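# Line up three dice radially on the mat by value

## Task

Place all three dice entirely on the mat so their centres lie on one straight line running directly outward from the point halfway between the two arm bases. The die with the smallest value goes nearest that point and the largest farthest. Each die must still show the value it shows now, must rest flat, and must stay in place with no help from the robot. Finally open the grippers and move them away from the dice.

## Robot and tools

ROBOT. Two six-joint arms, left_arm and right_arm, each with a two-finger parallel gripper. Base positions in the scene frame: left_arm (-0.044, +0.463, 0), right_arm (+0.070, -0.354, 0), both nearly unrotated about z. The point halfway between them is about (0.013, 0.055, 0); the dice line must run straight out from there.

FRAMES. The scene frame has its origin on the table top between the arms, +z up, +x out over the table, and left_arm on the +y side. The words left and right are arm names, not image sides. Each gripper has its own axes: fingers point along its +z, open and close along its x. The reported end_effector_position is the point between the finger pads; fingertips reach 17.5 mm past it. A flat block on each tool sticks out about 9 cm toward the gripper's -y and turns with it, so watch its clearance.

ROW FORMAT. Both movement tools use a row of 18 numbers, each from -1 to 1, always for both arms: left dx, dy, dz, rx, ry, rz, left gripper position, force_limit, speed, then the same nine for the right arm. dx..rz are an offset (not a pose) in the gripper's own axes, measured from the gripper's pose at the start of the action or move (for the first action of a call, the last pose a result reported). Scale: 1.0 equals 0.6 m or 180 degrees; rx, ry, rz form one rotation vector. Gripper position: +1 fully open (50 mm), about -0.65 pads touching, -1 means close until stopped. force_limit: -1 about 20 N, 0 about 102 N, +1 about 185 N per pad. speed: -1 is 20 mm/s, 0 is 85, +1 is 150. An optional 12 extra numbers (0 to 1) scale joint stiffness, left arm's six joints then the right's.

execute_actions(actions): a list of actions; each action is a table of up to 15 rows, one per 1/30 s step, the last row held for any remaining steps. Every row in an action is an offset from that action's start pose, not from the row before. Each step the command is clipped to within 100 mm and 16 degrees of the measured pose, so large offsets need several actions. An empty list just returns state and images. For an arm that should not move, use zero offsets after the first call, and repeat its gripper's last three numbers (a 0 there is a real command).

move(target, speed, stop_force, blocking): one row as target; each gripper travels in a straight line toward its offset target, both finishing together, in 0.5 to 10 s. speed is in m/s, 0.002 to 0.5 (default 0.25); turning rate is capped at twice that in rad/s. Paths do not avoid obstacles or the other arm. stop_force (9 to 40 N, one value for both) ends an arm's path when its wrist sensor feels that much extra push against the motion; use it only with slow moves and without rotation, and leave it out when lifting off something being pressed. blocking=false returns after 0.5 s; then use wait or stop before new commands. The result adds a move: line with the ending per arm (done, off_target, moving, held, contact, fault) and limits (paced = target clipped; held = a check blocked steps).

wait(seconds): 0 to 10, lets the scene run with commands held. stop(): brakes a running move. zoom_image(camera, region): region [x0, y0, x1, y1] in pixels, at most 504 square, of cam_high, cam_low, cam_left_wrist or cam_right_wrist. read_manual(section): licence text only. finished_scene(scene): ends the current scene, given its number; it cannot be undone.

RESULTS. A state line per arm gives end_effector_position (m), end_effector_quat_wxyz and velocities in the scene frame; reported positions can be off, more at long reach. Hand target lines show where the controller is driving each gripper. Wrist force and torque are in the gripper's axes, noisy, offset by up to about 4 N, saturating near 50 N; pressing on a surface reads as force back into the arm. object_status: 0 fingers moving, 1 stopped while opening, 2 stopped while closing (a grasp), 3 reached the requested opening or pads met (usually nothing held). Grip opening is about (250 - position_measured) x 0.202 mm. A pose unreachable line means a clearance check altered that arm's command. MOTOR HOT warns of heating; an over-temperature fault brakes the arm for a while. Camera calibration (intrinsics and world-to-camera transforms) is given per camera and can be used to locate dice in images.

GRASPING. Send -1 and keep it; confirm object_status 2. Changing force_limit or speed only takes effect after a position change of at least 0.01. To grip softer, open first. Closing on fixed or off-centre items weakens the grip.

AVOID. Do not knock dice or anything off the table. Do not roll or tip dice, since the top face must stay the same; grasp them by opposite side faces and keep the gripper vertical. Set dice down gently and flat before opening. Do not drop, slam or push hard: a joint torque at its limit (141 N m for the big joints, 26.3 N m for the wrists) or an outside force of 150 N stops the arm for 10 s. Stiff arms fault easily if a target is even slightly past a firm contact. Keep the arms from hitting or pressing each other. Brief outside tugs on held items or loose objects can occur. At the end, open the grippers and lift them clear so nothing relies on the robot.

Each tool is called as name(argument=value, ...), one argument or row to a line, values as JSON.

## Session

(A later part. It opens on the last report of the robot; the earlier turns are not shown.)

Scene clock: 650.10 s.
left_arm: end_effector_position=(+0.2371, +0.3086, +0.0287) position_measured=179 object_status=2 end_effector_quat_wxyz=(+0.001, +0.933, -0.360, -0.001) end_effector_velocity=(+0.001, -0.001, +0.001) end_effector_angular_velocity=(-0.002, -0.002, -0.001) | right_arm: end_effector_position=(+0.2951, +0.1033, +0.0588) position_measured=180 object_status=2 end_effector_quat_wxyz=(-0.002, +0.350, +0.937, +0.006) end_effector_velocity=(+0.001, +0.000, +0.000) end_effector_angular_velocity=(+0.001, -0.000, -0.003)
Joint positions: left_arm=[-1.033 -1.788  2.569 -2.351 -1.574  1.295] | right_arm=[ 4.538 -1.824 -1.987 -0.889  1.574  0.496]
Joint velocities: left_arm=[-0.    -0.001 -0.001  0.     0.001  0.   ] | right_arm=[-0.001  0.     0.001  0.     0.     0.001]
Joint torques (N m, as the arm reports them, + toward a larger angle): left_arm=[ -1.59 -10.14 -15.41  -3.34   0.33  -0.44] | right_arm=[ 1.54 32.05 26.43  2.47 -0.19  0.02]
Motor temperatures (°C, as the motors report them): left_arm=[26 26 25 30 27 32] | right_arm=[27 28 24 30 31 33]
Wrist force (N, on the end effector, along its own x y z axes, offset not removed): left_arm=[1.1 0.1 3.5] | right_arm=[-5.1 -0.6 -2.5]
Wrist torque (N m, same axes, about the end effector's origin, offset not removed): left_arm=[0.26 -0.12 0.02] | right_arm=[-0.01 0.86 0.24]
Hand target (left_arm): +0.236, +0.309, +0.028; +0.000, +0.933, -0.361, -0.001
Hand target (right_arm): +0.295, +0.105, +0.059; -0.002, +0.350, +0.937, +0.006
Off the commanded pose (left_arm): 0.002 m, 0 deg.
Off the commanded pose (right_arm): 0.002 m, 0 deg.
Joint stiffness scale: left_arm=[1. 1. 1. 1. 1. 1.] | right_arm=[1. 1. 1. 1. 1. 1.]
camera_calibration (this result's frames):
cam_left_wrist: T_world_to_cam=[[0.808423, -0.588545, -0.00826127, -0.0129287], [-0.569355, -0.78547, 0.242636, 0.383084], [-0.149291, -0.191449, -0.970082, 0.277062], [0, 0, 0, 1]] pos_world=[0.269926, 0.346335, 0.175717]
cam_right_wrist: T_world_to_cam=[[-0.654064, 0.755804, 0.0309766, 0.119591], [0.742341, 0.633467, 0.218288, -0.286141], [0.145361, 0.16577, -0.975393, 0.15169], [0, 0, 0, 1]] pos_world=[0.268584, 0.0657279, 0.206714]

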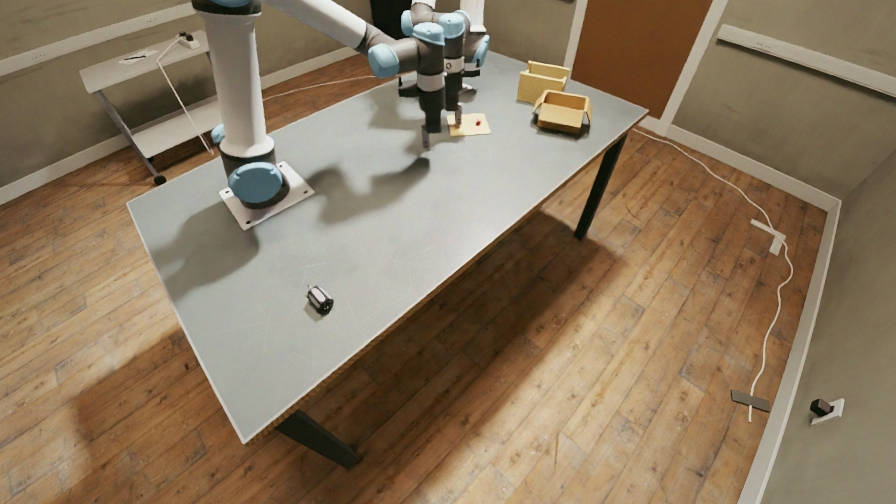

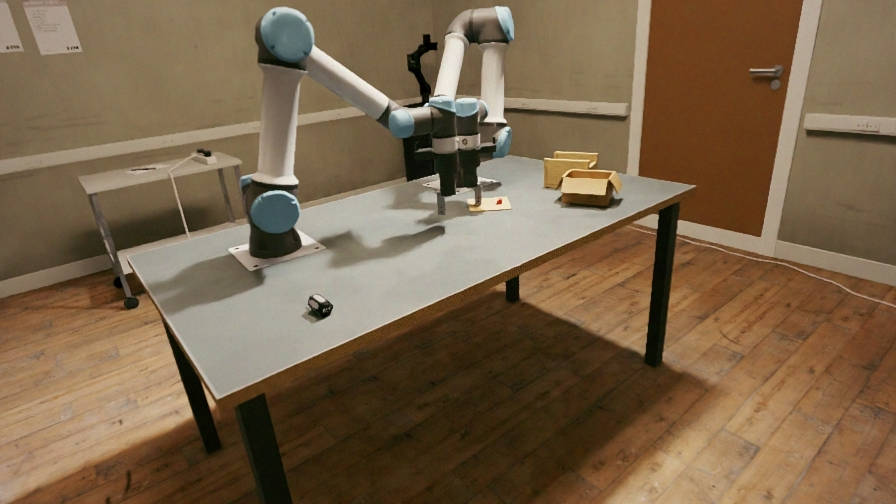

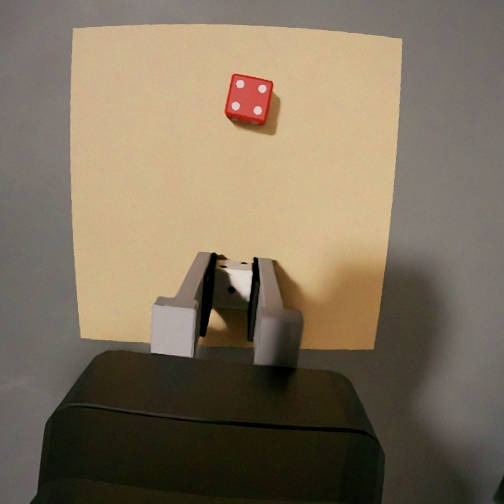

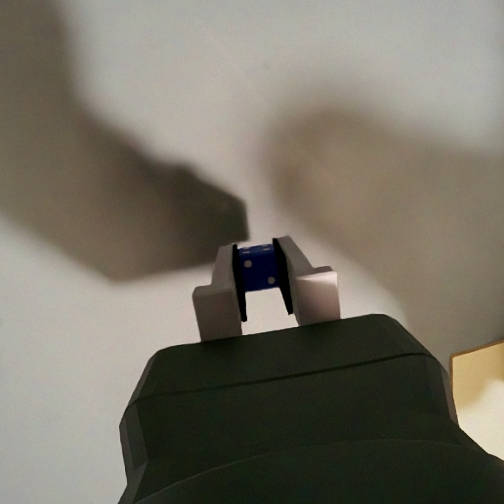

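execute_actions(
  actions=[
    [[-0.0028,0.0014,0.0035,0,0,0,-1,-0.5,0.2,0.0019,0.0021,0,0,0,0,-1,-0.5,0.2],[-0.0028,0.0014,0.0065,0,0,0,-1,-0.5,0.2,0.0019,0.0021,0,0,0,0,-1,-0.5,0.2],[-0.0028,0.0014,0.0078,0,0,0,-1,-0.5,0.2,0.0019,0.0021,0,0,0,0,-1,-0.5,0.2],[-0.0028,0.0014,0.0078,0,0,0,-1,-0.5,0.2,0.0019,0.0021,0,0,0,0,-1,-0.5,0.2],[-0.0028,0.0014,0.0078,0,0,0,-1,-0.5,0.2,0.0019,0.0021,0,0,0,0,-1,-0.5,0.2],[-0.0028,0.0014,0.0078,0,0,0,-1,-0.5,0.2,0.0019,0.0021,0,0,0,0,-1,-0.5,0.2],[-0.0028,0.0014,0.0078,0,0,0,-1,-0.5,0.2,0.0019,0.0021,0,0,0,0,-1,-0.5,0.2],[-0.0028,0.0014,0.0078,0,0,0,-1,-0.5,0.2,0.0019,0.0021,0,0,0,0,-1,-0.5,0.2],[-0.0028,0.0014,0.0040,0,0,0,0.45,-0.5,0.5,0.0019,0.0021,0,0,0,0,-1,-0.5,0.2],[-0.0028,0.0014,-0.0060,0,0,0,0.45,-0.5,0.5,0.0019,0.0021,0,0,0,0,-1,-0.5,0.2],[-0.0028,0.0014,-0.0200,0,0,0,0.45,-0.5,0.5,0.0019,0.0021,0,0,0,0,-1,-0.5,0.2],[-0.0028,-0.0080,-0.0360,0,0,0,0.45,-0.5,0.5,0.0019,0.0021,0,0,0,0,-1,-0.5,0.2],[-0.0028,-0.0280,-0.0520,0,0,0,0.45,-0.5,0.5,0.0120,0.0108,0,0,0,0,-1,-0.5,0.2],[-0.0028,-0.0520,-0.0670,0,0,0,0.45,-0.5,0.5,0.0246,0.0216,0,0,0,0,-1,-0.5,0.2],[-0.0028,-0.0780,-0.0800,0,0,0,0.45,-0.5,0.5,0.0398,0.0347,0,0,0,0,-1,-0.5,0.2]],
  ],
)

Scene clock: 732.03 s.
left_arm: end_effector_position=(+0.2379, +0.3136, +0.0364) position_measured=85 object_status=0 end_effector_quat_wxyz=(-0.001, +0.932, -0.363, -0.003) end_effector_velocity=(+0.104, +0.058, +0.169) end_effector_angular_velocity=(-0.081, -0.094, -0.044) | right_arm: end_effector_position=(+0.2953, +0.1053, +0.0590) position_measured=180 object_status=2 end_effector_quat_wxyz=(-0.002, +0.351, +0.937, +0.006) end_effector_velocity=(+0.002, +0.063, +0.005) end_effector_angular_velocity=(-0.005, +0.002, -0.042)
Joint positions: left_arm=[-1.023 -1.816  2.559 -2.307 -1.573  1.311] | right_arm=[ 4.538 -1.828 -1.981 -0.891  1.574  0.498]
Joint velocities: left_arm=[ 0.381 -0.381 -0.301  0.564  0.038  0.425] | right_arm=[ 0.022 -0.113  0.169 -0.061 -0.     0.064]
Joint torques (N m, as the arm reports them, + toward a larger angle): left_arm=[ 18.35 -15.08 -28.79  -2.15   1.04   1.71] | right_arm=[ 7.34 24.76 39.03  2.39  0.03  0.46]
Motor temperatures (°C, as the motors report them): left_arm=[26 26 25 30 27 32] | right_arm=[27 28 24 30 31 33]
Wrist force (N, on the end effector, along its own x y z axes, offset not removed): left_arm=[-2.3 6.1 1.7] | right_arm=[-1.9 -2.1 0.3]
Wrist torque (N m, same axes, about the end effector's origin, offset not removed): left_arm=[1.13 0.27 0.09] | right_arm=[-0.33 0.12 0.17]
Hand target (left_arm): +0.266, +0.342, +0.067; -0.003, +0.934, -0.357, +0.008
Hand target (right_arm): +0.290, +0.133, +0.060; -0.002, +0.350, +0.937, +0.007
Off the commanded pose (left_arm): 0.059 m, 0 deg.
Off the commanded pose (right_arm): 0.030 m, 0 deg.
Joint stiffness scale: left_arm=[1. 1. 1. 1. 1. 1.] | right_arm=[1. 1. 1. 1. 1. 1.]
camera_calibration (this result's frames):
cam_left_wrist: T_world_to_cam=[[0.805105, -0.592999, -0.0125902, -0.00822305], [-0.573262, -0.783407, 0.240091, 0.385873], [-0.152237, -0.186081, -0.970669, 0.284613], [0, 0, 0, 1]] pos_world=[0.271156, 0.350381, 0.183517]
cam_right_wrist: T_world_to_cam=[[-0.652698, 0.756996, 0.0307022, 0.117686], [0.743509, 0.632233, 0.217888, -0.287842], [0.145529, 0.165043, -0.975491, 0.151628], [0, 0, 0, 1]] pos_world=[0.26876, 0.0678701, 0.207016]

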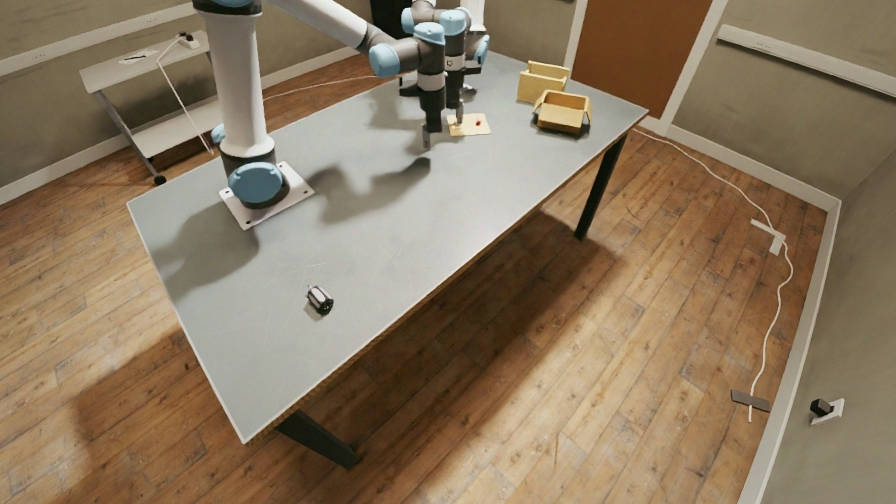

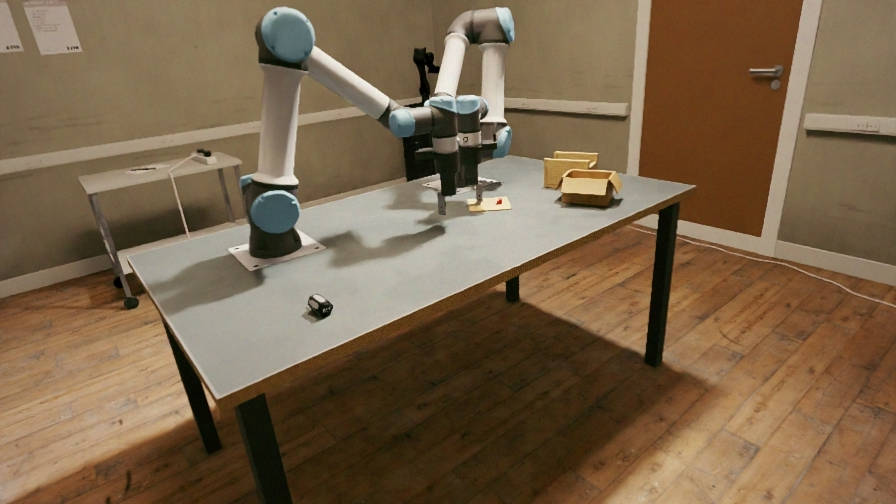

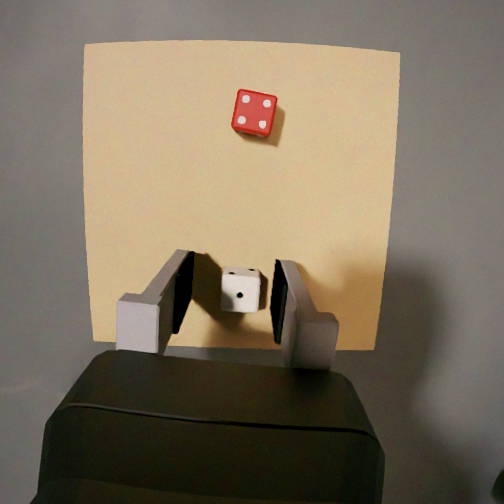

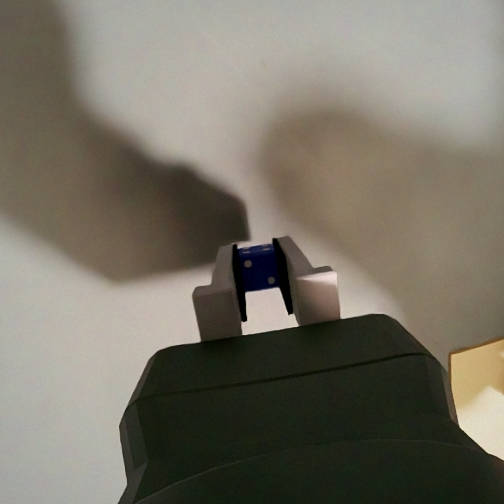

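execute_actions(
  actions=[],
)

Scene clock: 743.47 s.
left_arm: end_effector_position=(+0.2647, +0.3422, +0.0661) position_measured=85 object_status=3 end_effector_quat_wxyz=(-0.003, +0.934, -0.357, +0.007) end_effector_velocity=(+0.001, -0.001, +0.001) end_effector_angular_velocity=(-0.003, -0.002, -0.001) | right_arm: end_effector_position=(+0.2901, +0.1315, +0.0592) position_measured=180 object_status=2 end_effector_quat_wxyz=(-0.002, +0.349, +0.937, +0.006) end_effector_velocity=(+0.000, -0.001, -0.000) end_effector_angular_velocity=(-0.001, +0.000, +0.001)
Joint positions: left_arm=[-0.902 -1.874  2.503 -2.21  -1.559  1.42 ] | right_arm=[ 4.558 -1.871 -1.922 -0.906  1.574  0.516]
Joint velocities: left_arm=[-0.    -0.001 -0.002  0.    -0.001  0.   ] | right_arm=[-0.001  0.    -0.001 -0.     0.    -0.001]
Joint torques (N m, as the arm reports them, + toward a larger angle): left_arm=[  0.94  -6.61 -23.78  -2.39   0.46   0.17] | right_arm=[ 1.78 35.11 26.98  2.74 -0.02  0.15]
Motor temperatures (°C, as the motors report them): left_arm=[26 26 25 30 27 32] | right_arm=[27 28 24 30 31 33]
Wrist force (N, on the end effector, along its own x y z axes, offset not removed): left_arm=[-1.2 2.1 0.5] | right_arm=[-1.4 0.1 -0.9]
Wrist torque (N m, same axes, about the end effector's origin, offset not removed): left_arm=[0.59 0.23 -0.16] | right_arm=[-0.06 -0.11 0.21]
Hand target (left_arm): +0.266, +0.342, +0.067; -0.003, +0.934, -0.357, +0.008
Hand target (right_arm): +0.290, +0.133, +0.060; -0.002, +0.350, +0.937, +0.007
Off the commanded pose (left_arm): 0.011 m, 1 deg.
Off the commanded pose (right_arm): 0.003 m, 0 deg.
Joint stiffness scale: left_arm=[1. 1. 1. 1. 1. 1.] | right_arm=[1. 1. 1. 1. 1. 1.]
camera_calibration (this result's frames):
cam_left_wrist: T_world_to_cam=[[0.811786, -0.583916, 0.00680687, -0.0185884], [-0.56934, -0.788822, 0.231542, 0.417946], [-0.129832, -0.191838, -0.972801, 0.319091], [0, 0, 0, 1]] pos_world=[0.294471, 0.380045, 0.213766]
cam_right_wrist: T_world_to_cam=[[-0.654395, 0.755482, 0.0318352, 0.0949919], [0.742068, 0.633549, 0.218975, -0.300381], [0.145262, 0.16692, -0.975211, 0.148089], [0, 0, 0, 1]] pos_world=[0.263554, 0.0938227, 0.20717]

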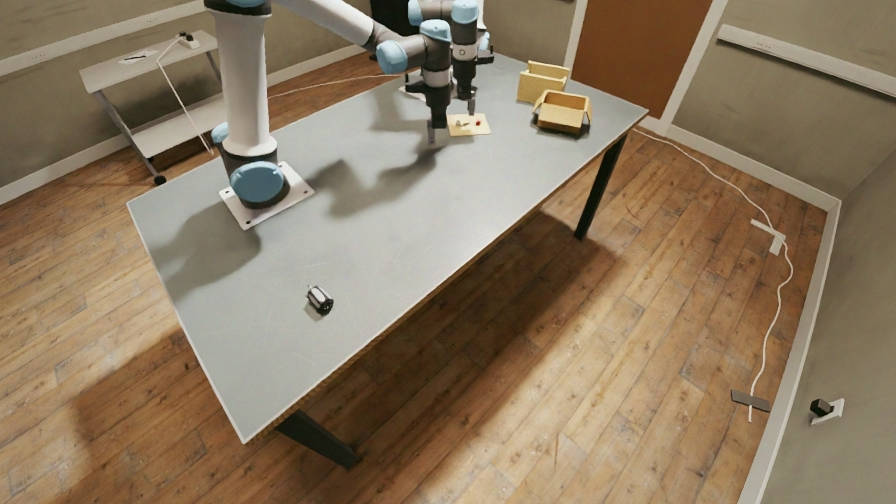

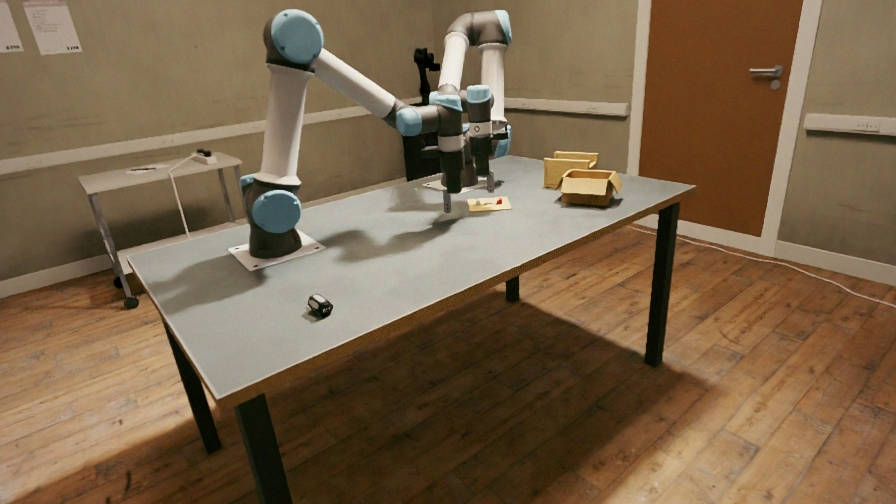

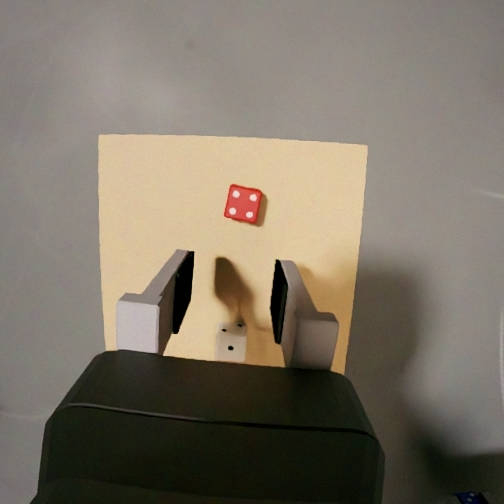

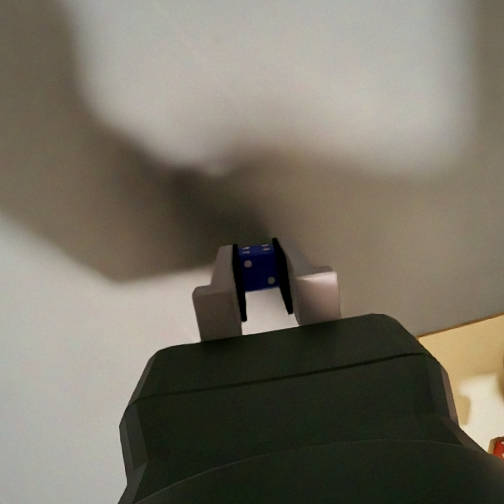

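zoom_image(
  camera="cam_left_wrist",
  region=[160, 160, 320, 380],
)

zoom_image(
  camera="cam_right_wrist",
  region=[180, 220, 504, 504],
)

Region (160, 160, 320, 380) of cam_left_wrist's 504x504 image, scaled by 2.291, with more detail than that image has; it fills the left 367 columns of this view, and the rest is white.

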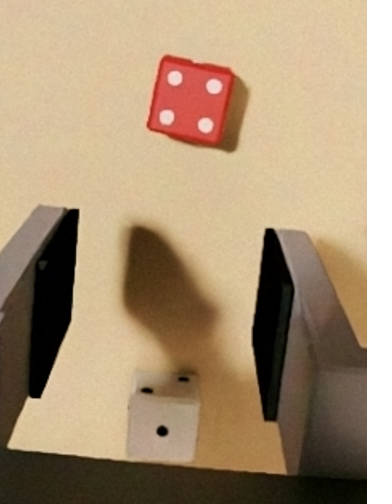

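Region (180, 220, 504, 504) of cam_right_wrist's 504x504 image, scaled by 1.556, with more detail than that image has; it fills the top 442 rows of this view, and the rest is white.

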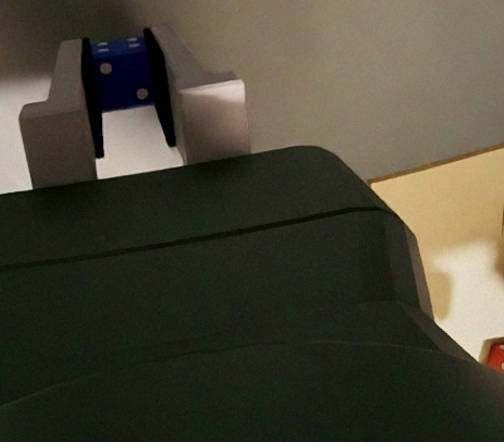

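execute_actions(
  actions=[
    [[-0.02124,-0.03083,-0.01222,0,0,0,0.45,-0.5,0.5,0.01546,0.01366,0.00068,0.0002,-0.00015,0,-1,-0.5,0.2],[-0.04674,-0.06783,-0.02689,0,0,0,0.45,-0.5,0.5,0.04123,0.03642,0.00181,0.0005,-0.0004,0,-1,-0.5,0.2],[-0.07435,-0.10791,-0.04278,0,0,0,0.45,-0.5,0.5,0.07215,0.06373,0.00316,0.0009,-0.0007,0,-1,-0.5,0.2],[-0.10197,-0.14799,-0.05868,0,0,0,0.45,-0.5,0.5,0.10308,0.09104,0.00452,0.0013,-0.001,0,-1,-0.5,0.2],[-0.12959,-0.18807,-0.07457,0,0,0,0.45,-0.5,0.5,0.134,0.11836,0.00587,0.0016,-0.0013,0,-1,-0.5,0.2],[-0.15721,-0.22815,-0.09046,0,0,0,0.45,-0.5,0.5,0.16492,0.14567,0.00723,0.002,-0.0016,0,-1,-0.5,0.2],[-0.18482,-0.26823,-0.10635,0,0,0,0.45,-0.5,0.5,0.19584,0.17298,0.00858,0.0024,-0.0019,0,-1,-0.5,0.2],[-0.21244,-0.30831,-0.12224,0,0,0,0.45,-0.5,0.5,0.22677,0.2003,0.00994,0.0028,-0.0022,0,-1,-0.5,0.2],[-0.21244,-0.30831,-0.12224,0,0,0,0.45,-0.5,0.5,0.25769,0.22761,0.01129,0.00314,-0.00253,0,-1,-0.5,0.2]],
  ],
)

Scene clock: 858.23 s.
left_arm: end_effector_position=(+0.2823, +0.5058, +0.1102) position_measured=85 object_status=3 end_effector_quat_wxyz=(-0.023, +0.941, -0.336, +0.020) end_effector_velocity=(+0.036, +0.411, +0.164) end_effector_angular_velocity=(+0.090, -0.073, +0.101) | right_arm: end_effector_position=(+0.2598, +0.2970, +0.0597) position_measured=180 object_status=2 end_effector_quat_wxyz=(-0.004, +0.346, +0.938, +0.019) end_effector_velocity=(-0.040, +0.359, -0.028) end_effector_angular_velocity=(+0.013, -0.000, +0.011)
Joint positions: left_arm=[-0.435 -2.037  2.471 -2.042 -1.523  1.843] | right_arm=[ 4.65  -2.153 -1.49  -1.03   1.57   0.599]
Joint velocities: left_arm=[ 1.355 -0.086 -0.382  0.377  0.066  1.259] | right_arm=[ 0.115 -0.724  1.132 -0.395 -0.003  0.104]
Joint torques (N m, as the arm reports them, + toward a larger angle): left_arm=[  2.53   1.35 -29.19  -2.79   0.3    0.45] | right_arm=[-3.59 55.75 21.21  1.92 -0.56  0.05]
Motor temperatures (°C, as the motors report them): left_arm=[26 25 25 30 27 32] | right_arm=[27 28 24 30 31 33]
Wrist force (N, on the end effector, along its own x y z axes, offset not removed): left_arm=[0.1 -0.6 3.0] | right_arm=[1.8 0.2 -0.5]
Wrist torque (N m, same axes, about the end effector's origin, offset not removed): left_arm=[0.07 0.00 0.07] | right_arm=[0.12 -0.26 -0.18]
Hand target (left_arm): +0.286, +0.558, +0.134; -0.027, +0.938, -0.346, +0.017
Hand target (right_arm): +0.261, +0.329, +0.055; -0.002, +0.349, +0.937, +0.011
Off the commanded pose (left_arm): 0.067 m, 4 deg.
Off the commanded pose (right_arm): 0.039 m, 2 deg.
Joint stiffness scale: left_arm=[1. 1. 1. 1. 1. 1.] | right_arm=[1. 1. 1. 1. 1. 1.]
camera_calibration (this result's frames):
cam_left_wrist: T_world_to_cam=[[0.837233, -0.546399, 0.0220978, 0.0344388], [-0.540263, -0.820228, 0.187992, 0.559279], [-0.0845934, -0.169332, -0.981922, 0.3725], [0, 0, 0, 1]] pos_world=[0.304836, 0.54063, 0.259865]
cam_right_wrist: T_world_to_cam=[[-0.660823, 0.749056, 0.0472136, -0.0471442], [0.735506, 0.633772, 0.239507, -0.382385], [0.149481, 0.192998, -0.969746, 0.11614], [0, 0, 0, 1]] pos_world=[0.232731, 0.255244, 0.206436]

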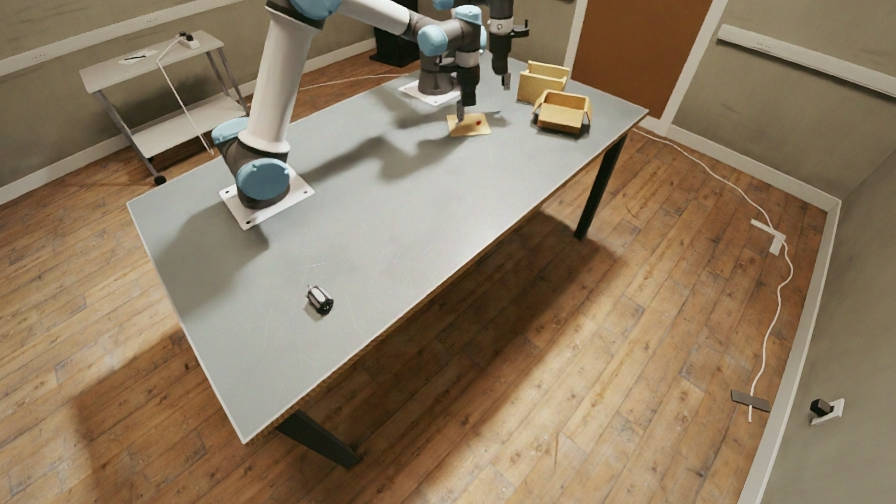

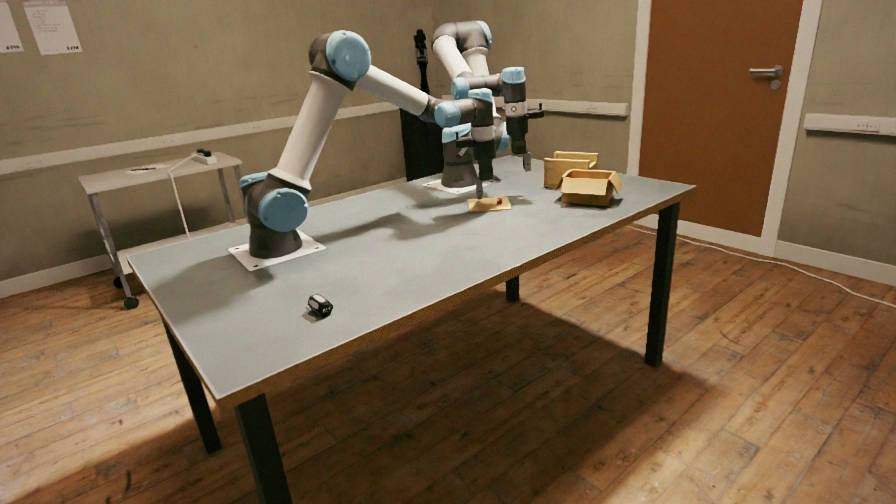

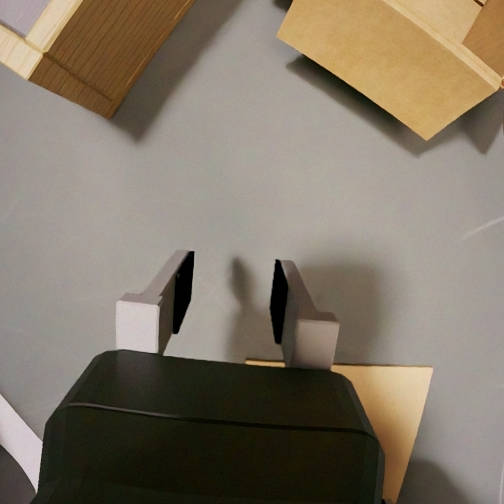

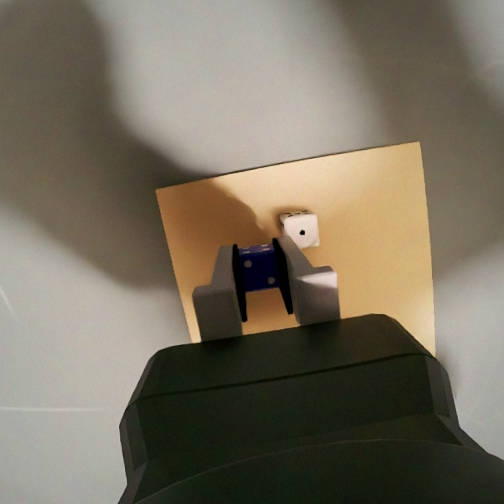

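execute_actions(
  actions=[],
)

Scene clock: 861.27 s.
left_arm: end_effector_position=(+0.2851, +0.5576, +0.1324) position_measured=85 object_status=3 end_effector_quat_wxyz=(-0.028, +0.937, -0.347, +0.017) end_effector_velocity=(-0.000, +0.000, +0.001) end_effector_angular_velocity=(-0.001, -0.002, +0.002) | right_arm: end_effector_position=(+0.2590, +0.3286, +0.0548) position_measured=180 object_status=2 end_effector_quat_wxyz=(-0.002, +0.348, +0.938, +0.010) end_effector_velocity=(-0.001, +0.000, +0.000) end_effector_angular_velocity=(+0.000, +0.000, +0.002)
Joint positions: left_arm=[-0.258 -2.032  2.408 -1.987 -1.52   2.044] | right_arm=[ 4.656 -2.232 -1.364 -1.097  1.57   0.609]
Joint velocities: left_arm=[-0.    -0.002  0.     0.    -0.    -0.002] | right_arm=[ 0.001 -0.     0.     0.     0.    -0.   ]
Joint torques (N m, as the arm reports them, + toward a larger angle): left_arm=[  1.13  -2.2  -26.89  -2.56  -0.2    0.24] | right_arm=[-1.89 54.31 28.44  2.84 -0.28  0.3 ]
Motor temperatures (°C, as the motors report them): left_arm=[26 25 25 30 27 32] | right_arm=[27 28 24 30 31 33]
Wrist force (N, on the end effector, along its own x y z axes, offset not removed): left_arm=[-0.9 -0.4 1.3] | right_arm=[2.5 0.8 1.2]
Wrist torque (N m, same axes, about the end effector's origin, offset not removed): left_arm=[-0.05 0.26 0.07] | right_arm=[0.10 -0.41 -0.08]
Hand target (left_arm): +0.286, +0.558, +0.134; -0.027, +0.938, -0.346, +0.017
Hand target (right_arm): +0.261, +0.329, +0.055; -0.002, +0.349, +0.937, +0.011
Off the commanded pose (left_arm): 0.013 m, 3 deg.
Off the commanded pose (right_arm): 0.008 m, 1 deg.
Joint stiffness scale: left_arm=[1. 1. 1. 1. 1. 1.] | right_arm=[1. 1. 1. 1. 1. 1.]
camera_calibration (this result's frames):
cam_left_wrist: T_world_to_cam=[[0.824098, -0.566311, 0.0124038, 0.0760492], [-0.558949, -0.809444, 0.179934, 0.599477], [-0.0918585, -0.155217, -0.9836, 0.397672], [0, 0, 0, 1]] pos_world=[0.308934, 0.590035, 0.28234]
cam_right_wrist: T_world_to_cam=[[-0.657464, 0.752717, 0.0340274, -0.0724849], [0.738794, 0.635112, 0.225426, -0.401265], [0.148071, 0.173349, -0.973666, 0.112436], [0, 0, 0, 1]] pos_world=[0.232147, 0.289918, 0.202398]

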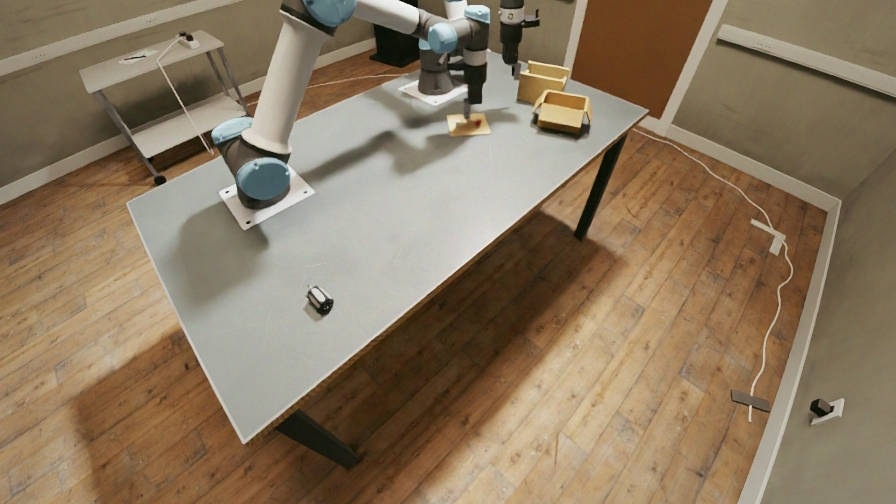

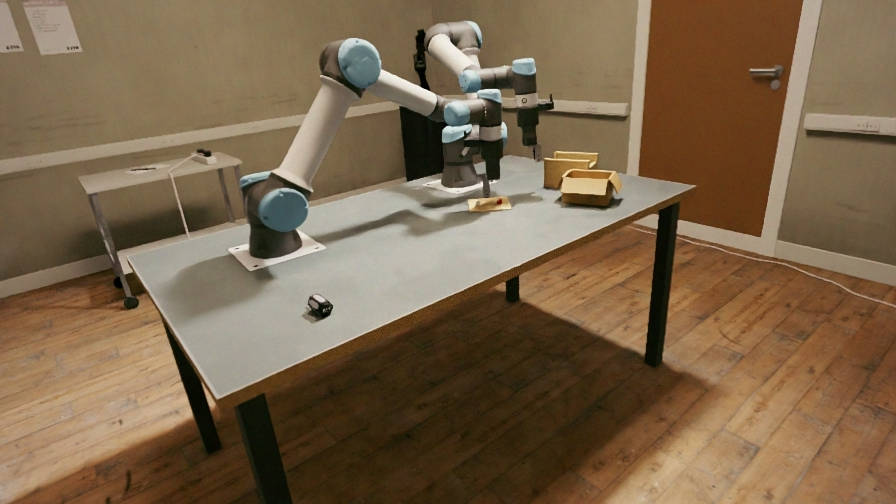

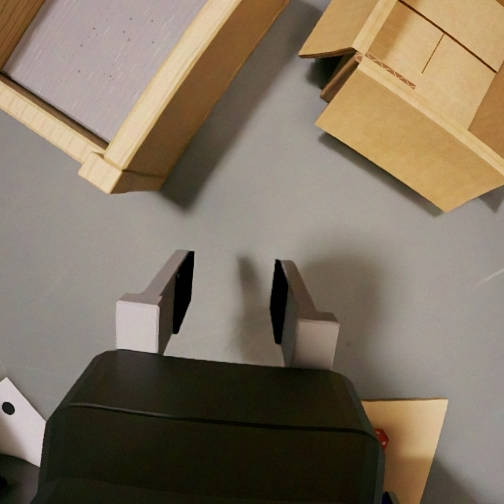

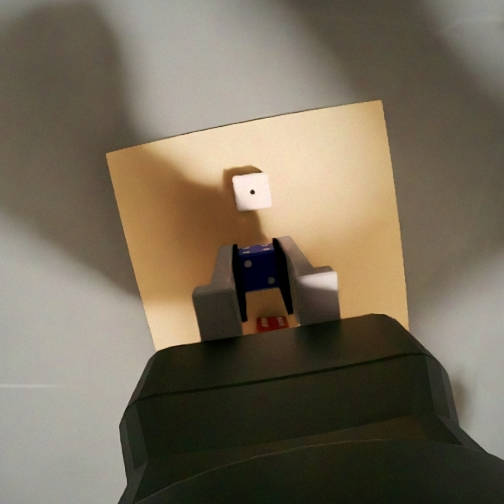

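zoom_image(
  camera="cam_right_wrist",
  region=[200, 150, 320, 350],
)

zoom_image(
  camera="cam_right_wrist",
  region=[90, 80, 430, 360],
)

Region (200, 150, 320, 350) of cam_right_wrist's 504x504 image, scaled by 2.520, with more detail than that image has; it fills the left 302 columns of this view, and the rest is white.

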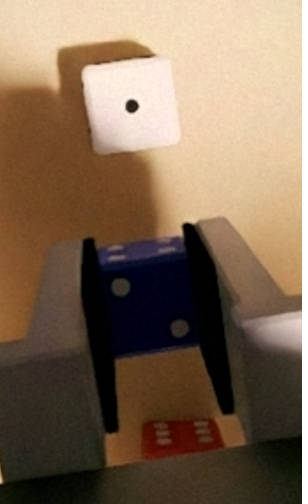

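Region (90, 80, 430, 360) of cam_right_wrist's 504x504 image, scaled by 1.482, with more detail than that image has; it fills the top 415 rows of this view, and the rest is white.

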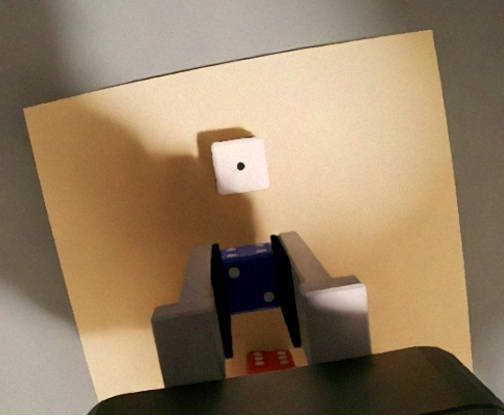

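execute_actions(
  actions=[
    [[0.0007,-0.0015,-0.0027,0,0,0,0.45,-0.5,0.5,0.00132,0.00303,0.00722,0.00138,-0.00085,0,-1,-0.5,0.2],[0.0007,-0.0015,-0.0027,0,0,0,0.45,-0.5,0.5,0.00262,0.00604,0.01587,0.00276,-0.0017,0,-1,-0.5,0.2],[0.0007,-0.0015,-0.0027,0,0,0,0.45,-0.5,0.5,0.00368,0.0085,0.02498,0.00414,-0.00256,0,-1,-0.5,0.2],[0.0007,-0.0015,-0.0027,0,0,0,0.45,-0.5,0.5,0.00429,0.00993,0.03359,0.00552,-0.00341,0,-1,-0.5,0.2],[0.0007,-0.0015,-0.0027,0,0,0,0.45,-0.5,0.5,0.00422,0.00981,0.04026,0.00552,-0.00341,0,-1,-0.5,0.2],[0.0007,-0.0015,-0.0027,0,0,0,0.45,-0.5,0.5,0.00417,0.00973,0.04503,0.00552,-0.00341,0,-1,-0.5,0.2],[0.0007,-0.0015,-0.0027,0,0,0,0.45,-0.5,0.5,0.00414,0.00968,0.04789,0.00552,-0.00341,0,-1,-0.5,0.2]],
  ],
)

Scene clock: 939.30 s.
left_arm: end_effector_position=(+0.2849, +0.5576, +0.1326) position_measured=85 object_status=3 end_effector_quat_wxyz=(-0.028, +0.937, -0.348, +0.016) end_effector_velocity=(+0.001, -0.001, +0.001) end_effector_angular_velocity=(-0.001, -0.002, -0.000) | right_arm: end_effector_position=(+0.2597, +0.3355, +0.0299) position_measured=180 object_status=2 end_effector_quat_wxyz=(-0.000, +0.347, +0.938, +0.002) end_effector_velocity=(+0.000, -0.001, -0.013) end_effector_angular_velocity=(-0.012, +0.001, -0.000)
Joint positions: left_arm=[-0.258 -2.032  2.407 -1.984 -1.52   2.045] | right_arm=[ 4.655 -2.283 -1.342 -1.085  1.57   0.608]
Joint velocities: left_arm=[-0.001  0.    -0.003  0.001 -0.001 -0.   ] | right_arm=[-0.    -0.02  -0.     0.009 -0.    -0.   ]
Joint torques (N m, as the arm reports them, + toward a larger angle): left_arm=[  1.24  -3.02 -26.91  -2.58   0.18   0.16] | right_arm=[-2.39 51.27 26.8   3.43  0.23 -0.86]
Motor temperatures (°C, as the motors report them): left_arm=[26 25 25 30 27 32] | right_arm=[27 28 24 30 31 33]
Wrist force (N, on the end effector, along its own x y z axes, offset not removed): left_arm=[-1.6 -0.4 -1.3] | right_arm=[-1.0 1.1 2.0]
Wrist torque (N m, same axes, about the end effector's origin, offset not removed): left_arm=[0.13 0.38 0.13] | right_arm=[0.04 -0.12 0.11]
Hand target (left_arm): +0.286, +0.558, +0.134; -0.028, +0.937, -0.347, +0.017
Hand target (right_arm): +0.261, +0.335, +0.026; +0.000, +0.348, +0.938, -0.000
Off the commanded pose (left_arm): 0.002 m, 0 deg.
Off the commanded pose (right_arm): 0.004 m, 0 deg.
Joint stiffness scale: left_arm=[1. 1. 1. 1. 1. 1.] | right_arm=[1. 1. 1. 1. 1. 1.]
camera_calibration (this result's frames):
cam_left_wrist: T_world_to_cam=[[0.823372, -0.567396, 0.0109511, 0.0772201], [-0.559743, -0.808784, 0.180432, 0.599141], [-0.0935192, -0.154693, -0.983527, 0.398091], [0, 0, 0, 1]] pos_world=[0.309013, 0.589972, 0.282583]
cam_right_wrist: T_world_to_cam=[[-0.658069, 0.752608, 0.0229198, -0.0758117], [0.738713, 0.639428, 0.213153, -0.401586], [0.145765, 0.1572, -0.97675, 0.0929722], [0, 0, 0, 1]] pos_world=[0.233216, 0.299227, 0.178147]

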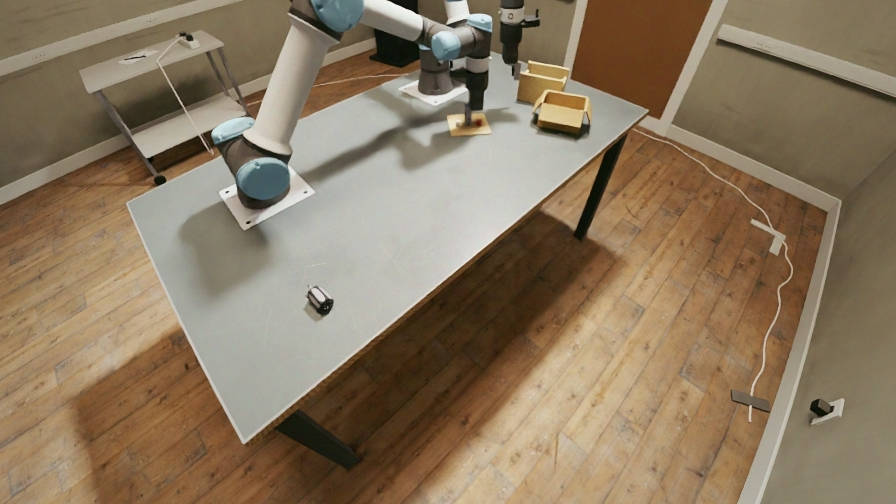

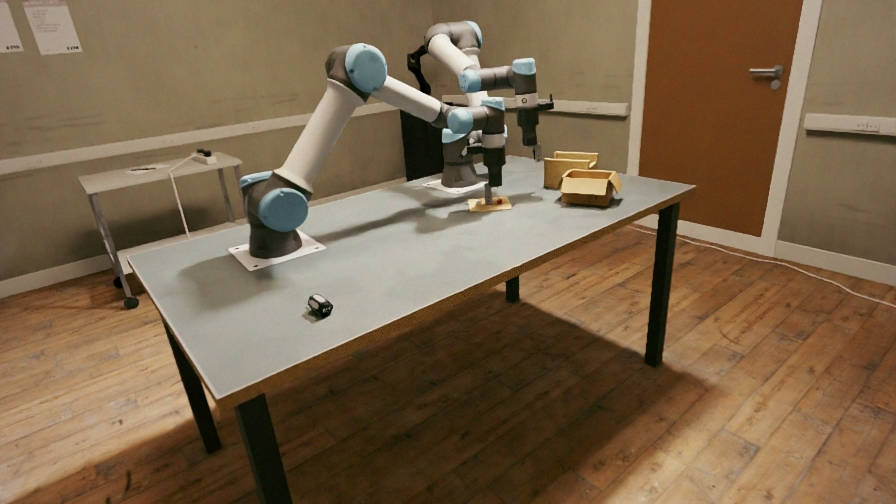

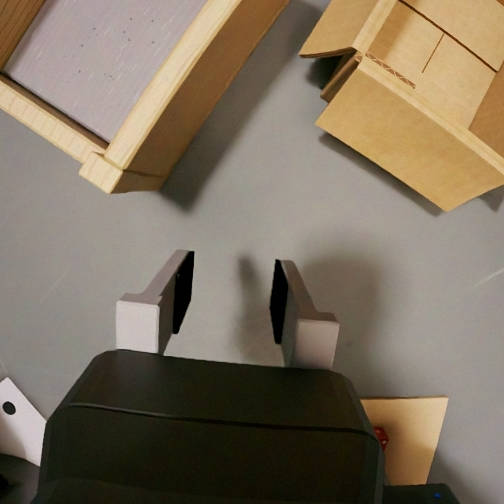

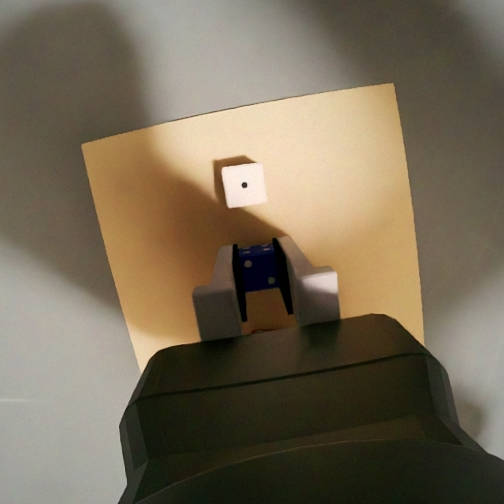

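execute_actions(
  actions=[],
)

zoom_image(
  camera="cam_right_wrist",
  region=[190, 140, 330, 350],
)

Scene clock: 940.77 s.
left_arm: end_effector_position=(+0.2849, +0.5576, +0.1326) position_measured=85 object_status=3 end_effector_quat_wxyz=(-0.027, +0.937, -0.348, +0.016) end_effector_velocity=(+0.000, -0.000, +0.000) end_effector_angular_velocity=(-0.001, -0.000, +0.000) | right_arm: end_effector_position=(+0.2598, +0.3356, +0.0290) position_measured=180 object_status=2 end_effector_quat_wxyz=(+0.000, +0.347, +0.938, +0.001) end_effector_velocity=(-0.000, +0.000, +0.000) end_effector_angular_velocity=(-0.000, -0.000, -0.000)
Joint positions: left_arm=[-0.258 -2.032  2.407 -1.984 -1.52   2.045] | right_arm=[ 4.655 -2.284 -1.342 -1.084  1.57   0.608]
Joint velocities: left_arm=[ 0.     0.    -0.001 -0.    -0.    -0.   ] | right_arm=[ 0.001  0.     0.    -0.    -0.     0.001]
Joint torques (N m, as the arm reports them, + toward a larger angle): left_arm=[  1.29  -2.95 -26.18  -2.36   0.12   0.16] | right_arm=[-1.82 50.67 27.3   3.32  0.19 -0.89]
Motor temperatures (°C, as the motors report them): left_arm=[26 25 25 30 27 32] | right_arm=[27 28 24 30 31 33]
Wrist force (N, on the end effector, along its own x y z axes, offset not removed): left_arm=[0.0 1.6 -1.0] | right_arm=[-7.0 -1.0 -7.8]
Wrist torque (N m, same axes, about the end effector's origin, offset not removed): left_arm=[0.33 -0.13 -0.05] | right_arm=[0.10 0.80 0.17]
Hand target (left_arm): +0.286, +0.558, +0.134; -0.028, +0.937, -0.347, +0.017
Hand target (right_arm): +0.261, +0.335, +0.026; +0.000, +0.348, +0.938, -0.000
Off the commanded pose (left_arm): 0.002 m, 0 deg.
Off the commanded pose (right_arm): 0.003 m, 0 deg.
Joint stiffness scale: left_arm=[1. 1. 1. 1. 1. 1.] | right_arm=[1. 1. 1. 1. 1. 1.]
camera_calibration (this result's frames):
cam_left_wrist: T_world_to_cam=[[0.823358, -0.567417, 0.0108968, 0.0772566], [-0.559754, -0.808773, 0.180451, 0.599131], [-0.0935782, -0.154676, -0.983524, 0.39809], [0, 0, 0, 1]] pos_world=[0.309008, 0.589972, 0.282575]
cam_right_wrist: T_world_to_cam=[[-0.658167, 0.752533, 0.0225651, -0.0757741], [0.738653, 0.639649, 0.2127, -0.401492], [0.14563, 0.15666, -0.976857, 0.0922986], [0, 0, 0, 1]] pos_world=[0.23325, 0.299377, 0.17727]

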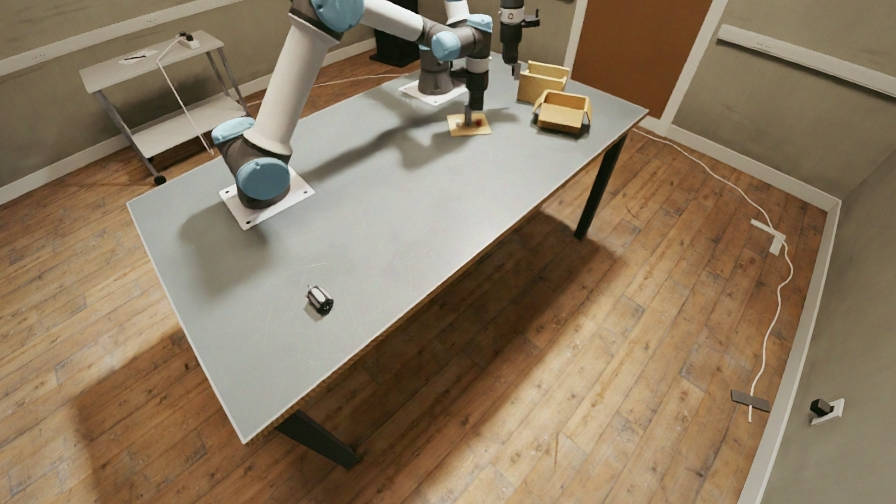

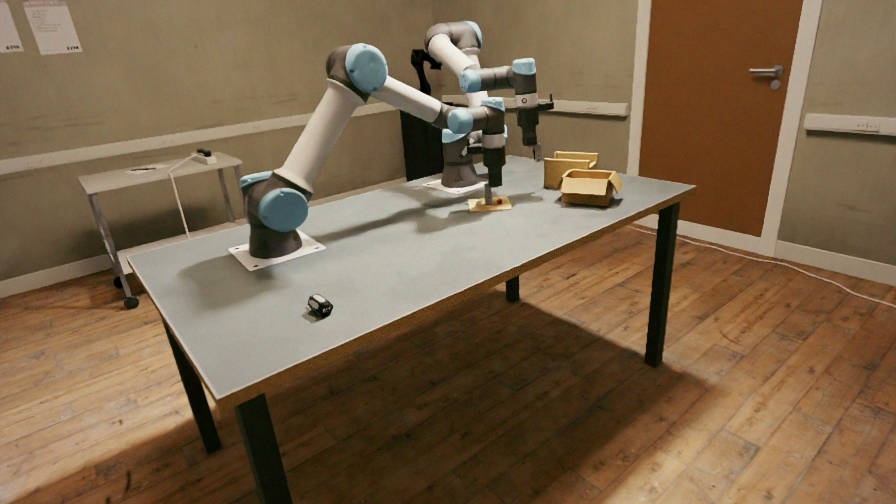

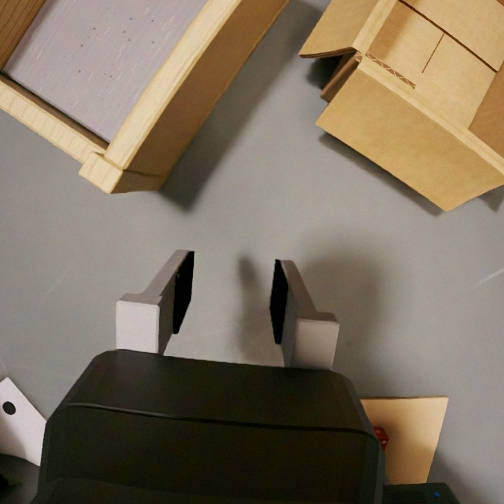

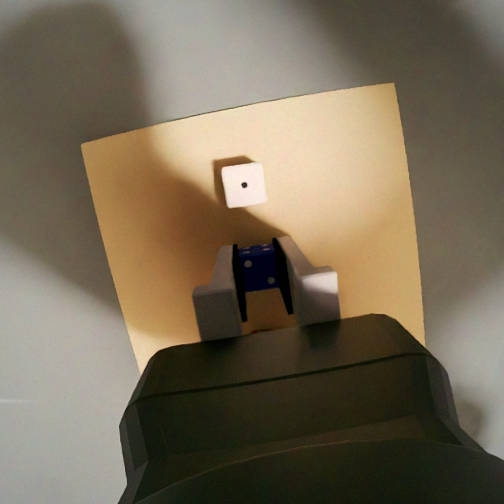

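Region (190, 140, 330, 350) of cam_right_wrist's 504x504 image, scaled by 2.400, with more detail than that image has.

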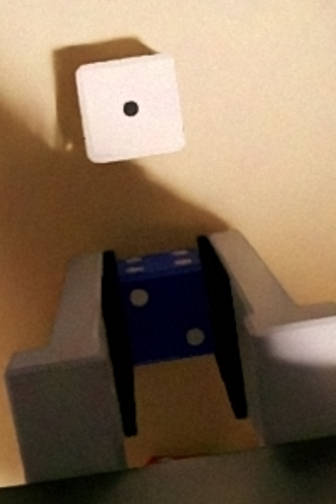

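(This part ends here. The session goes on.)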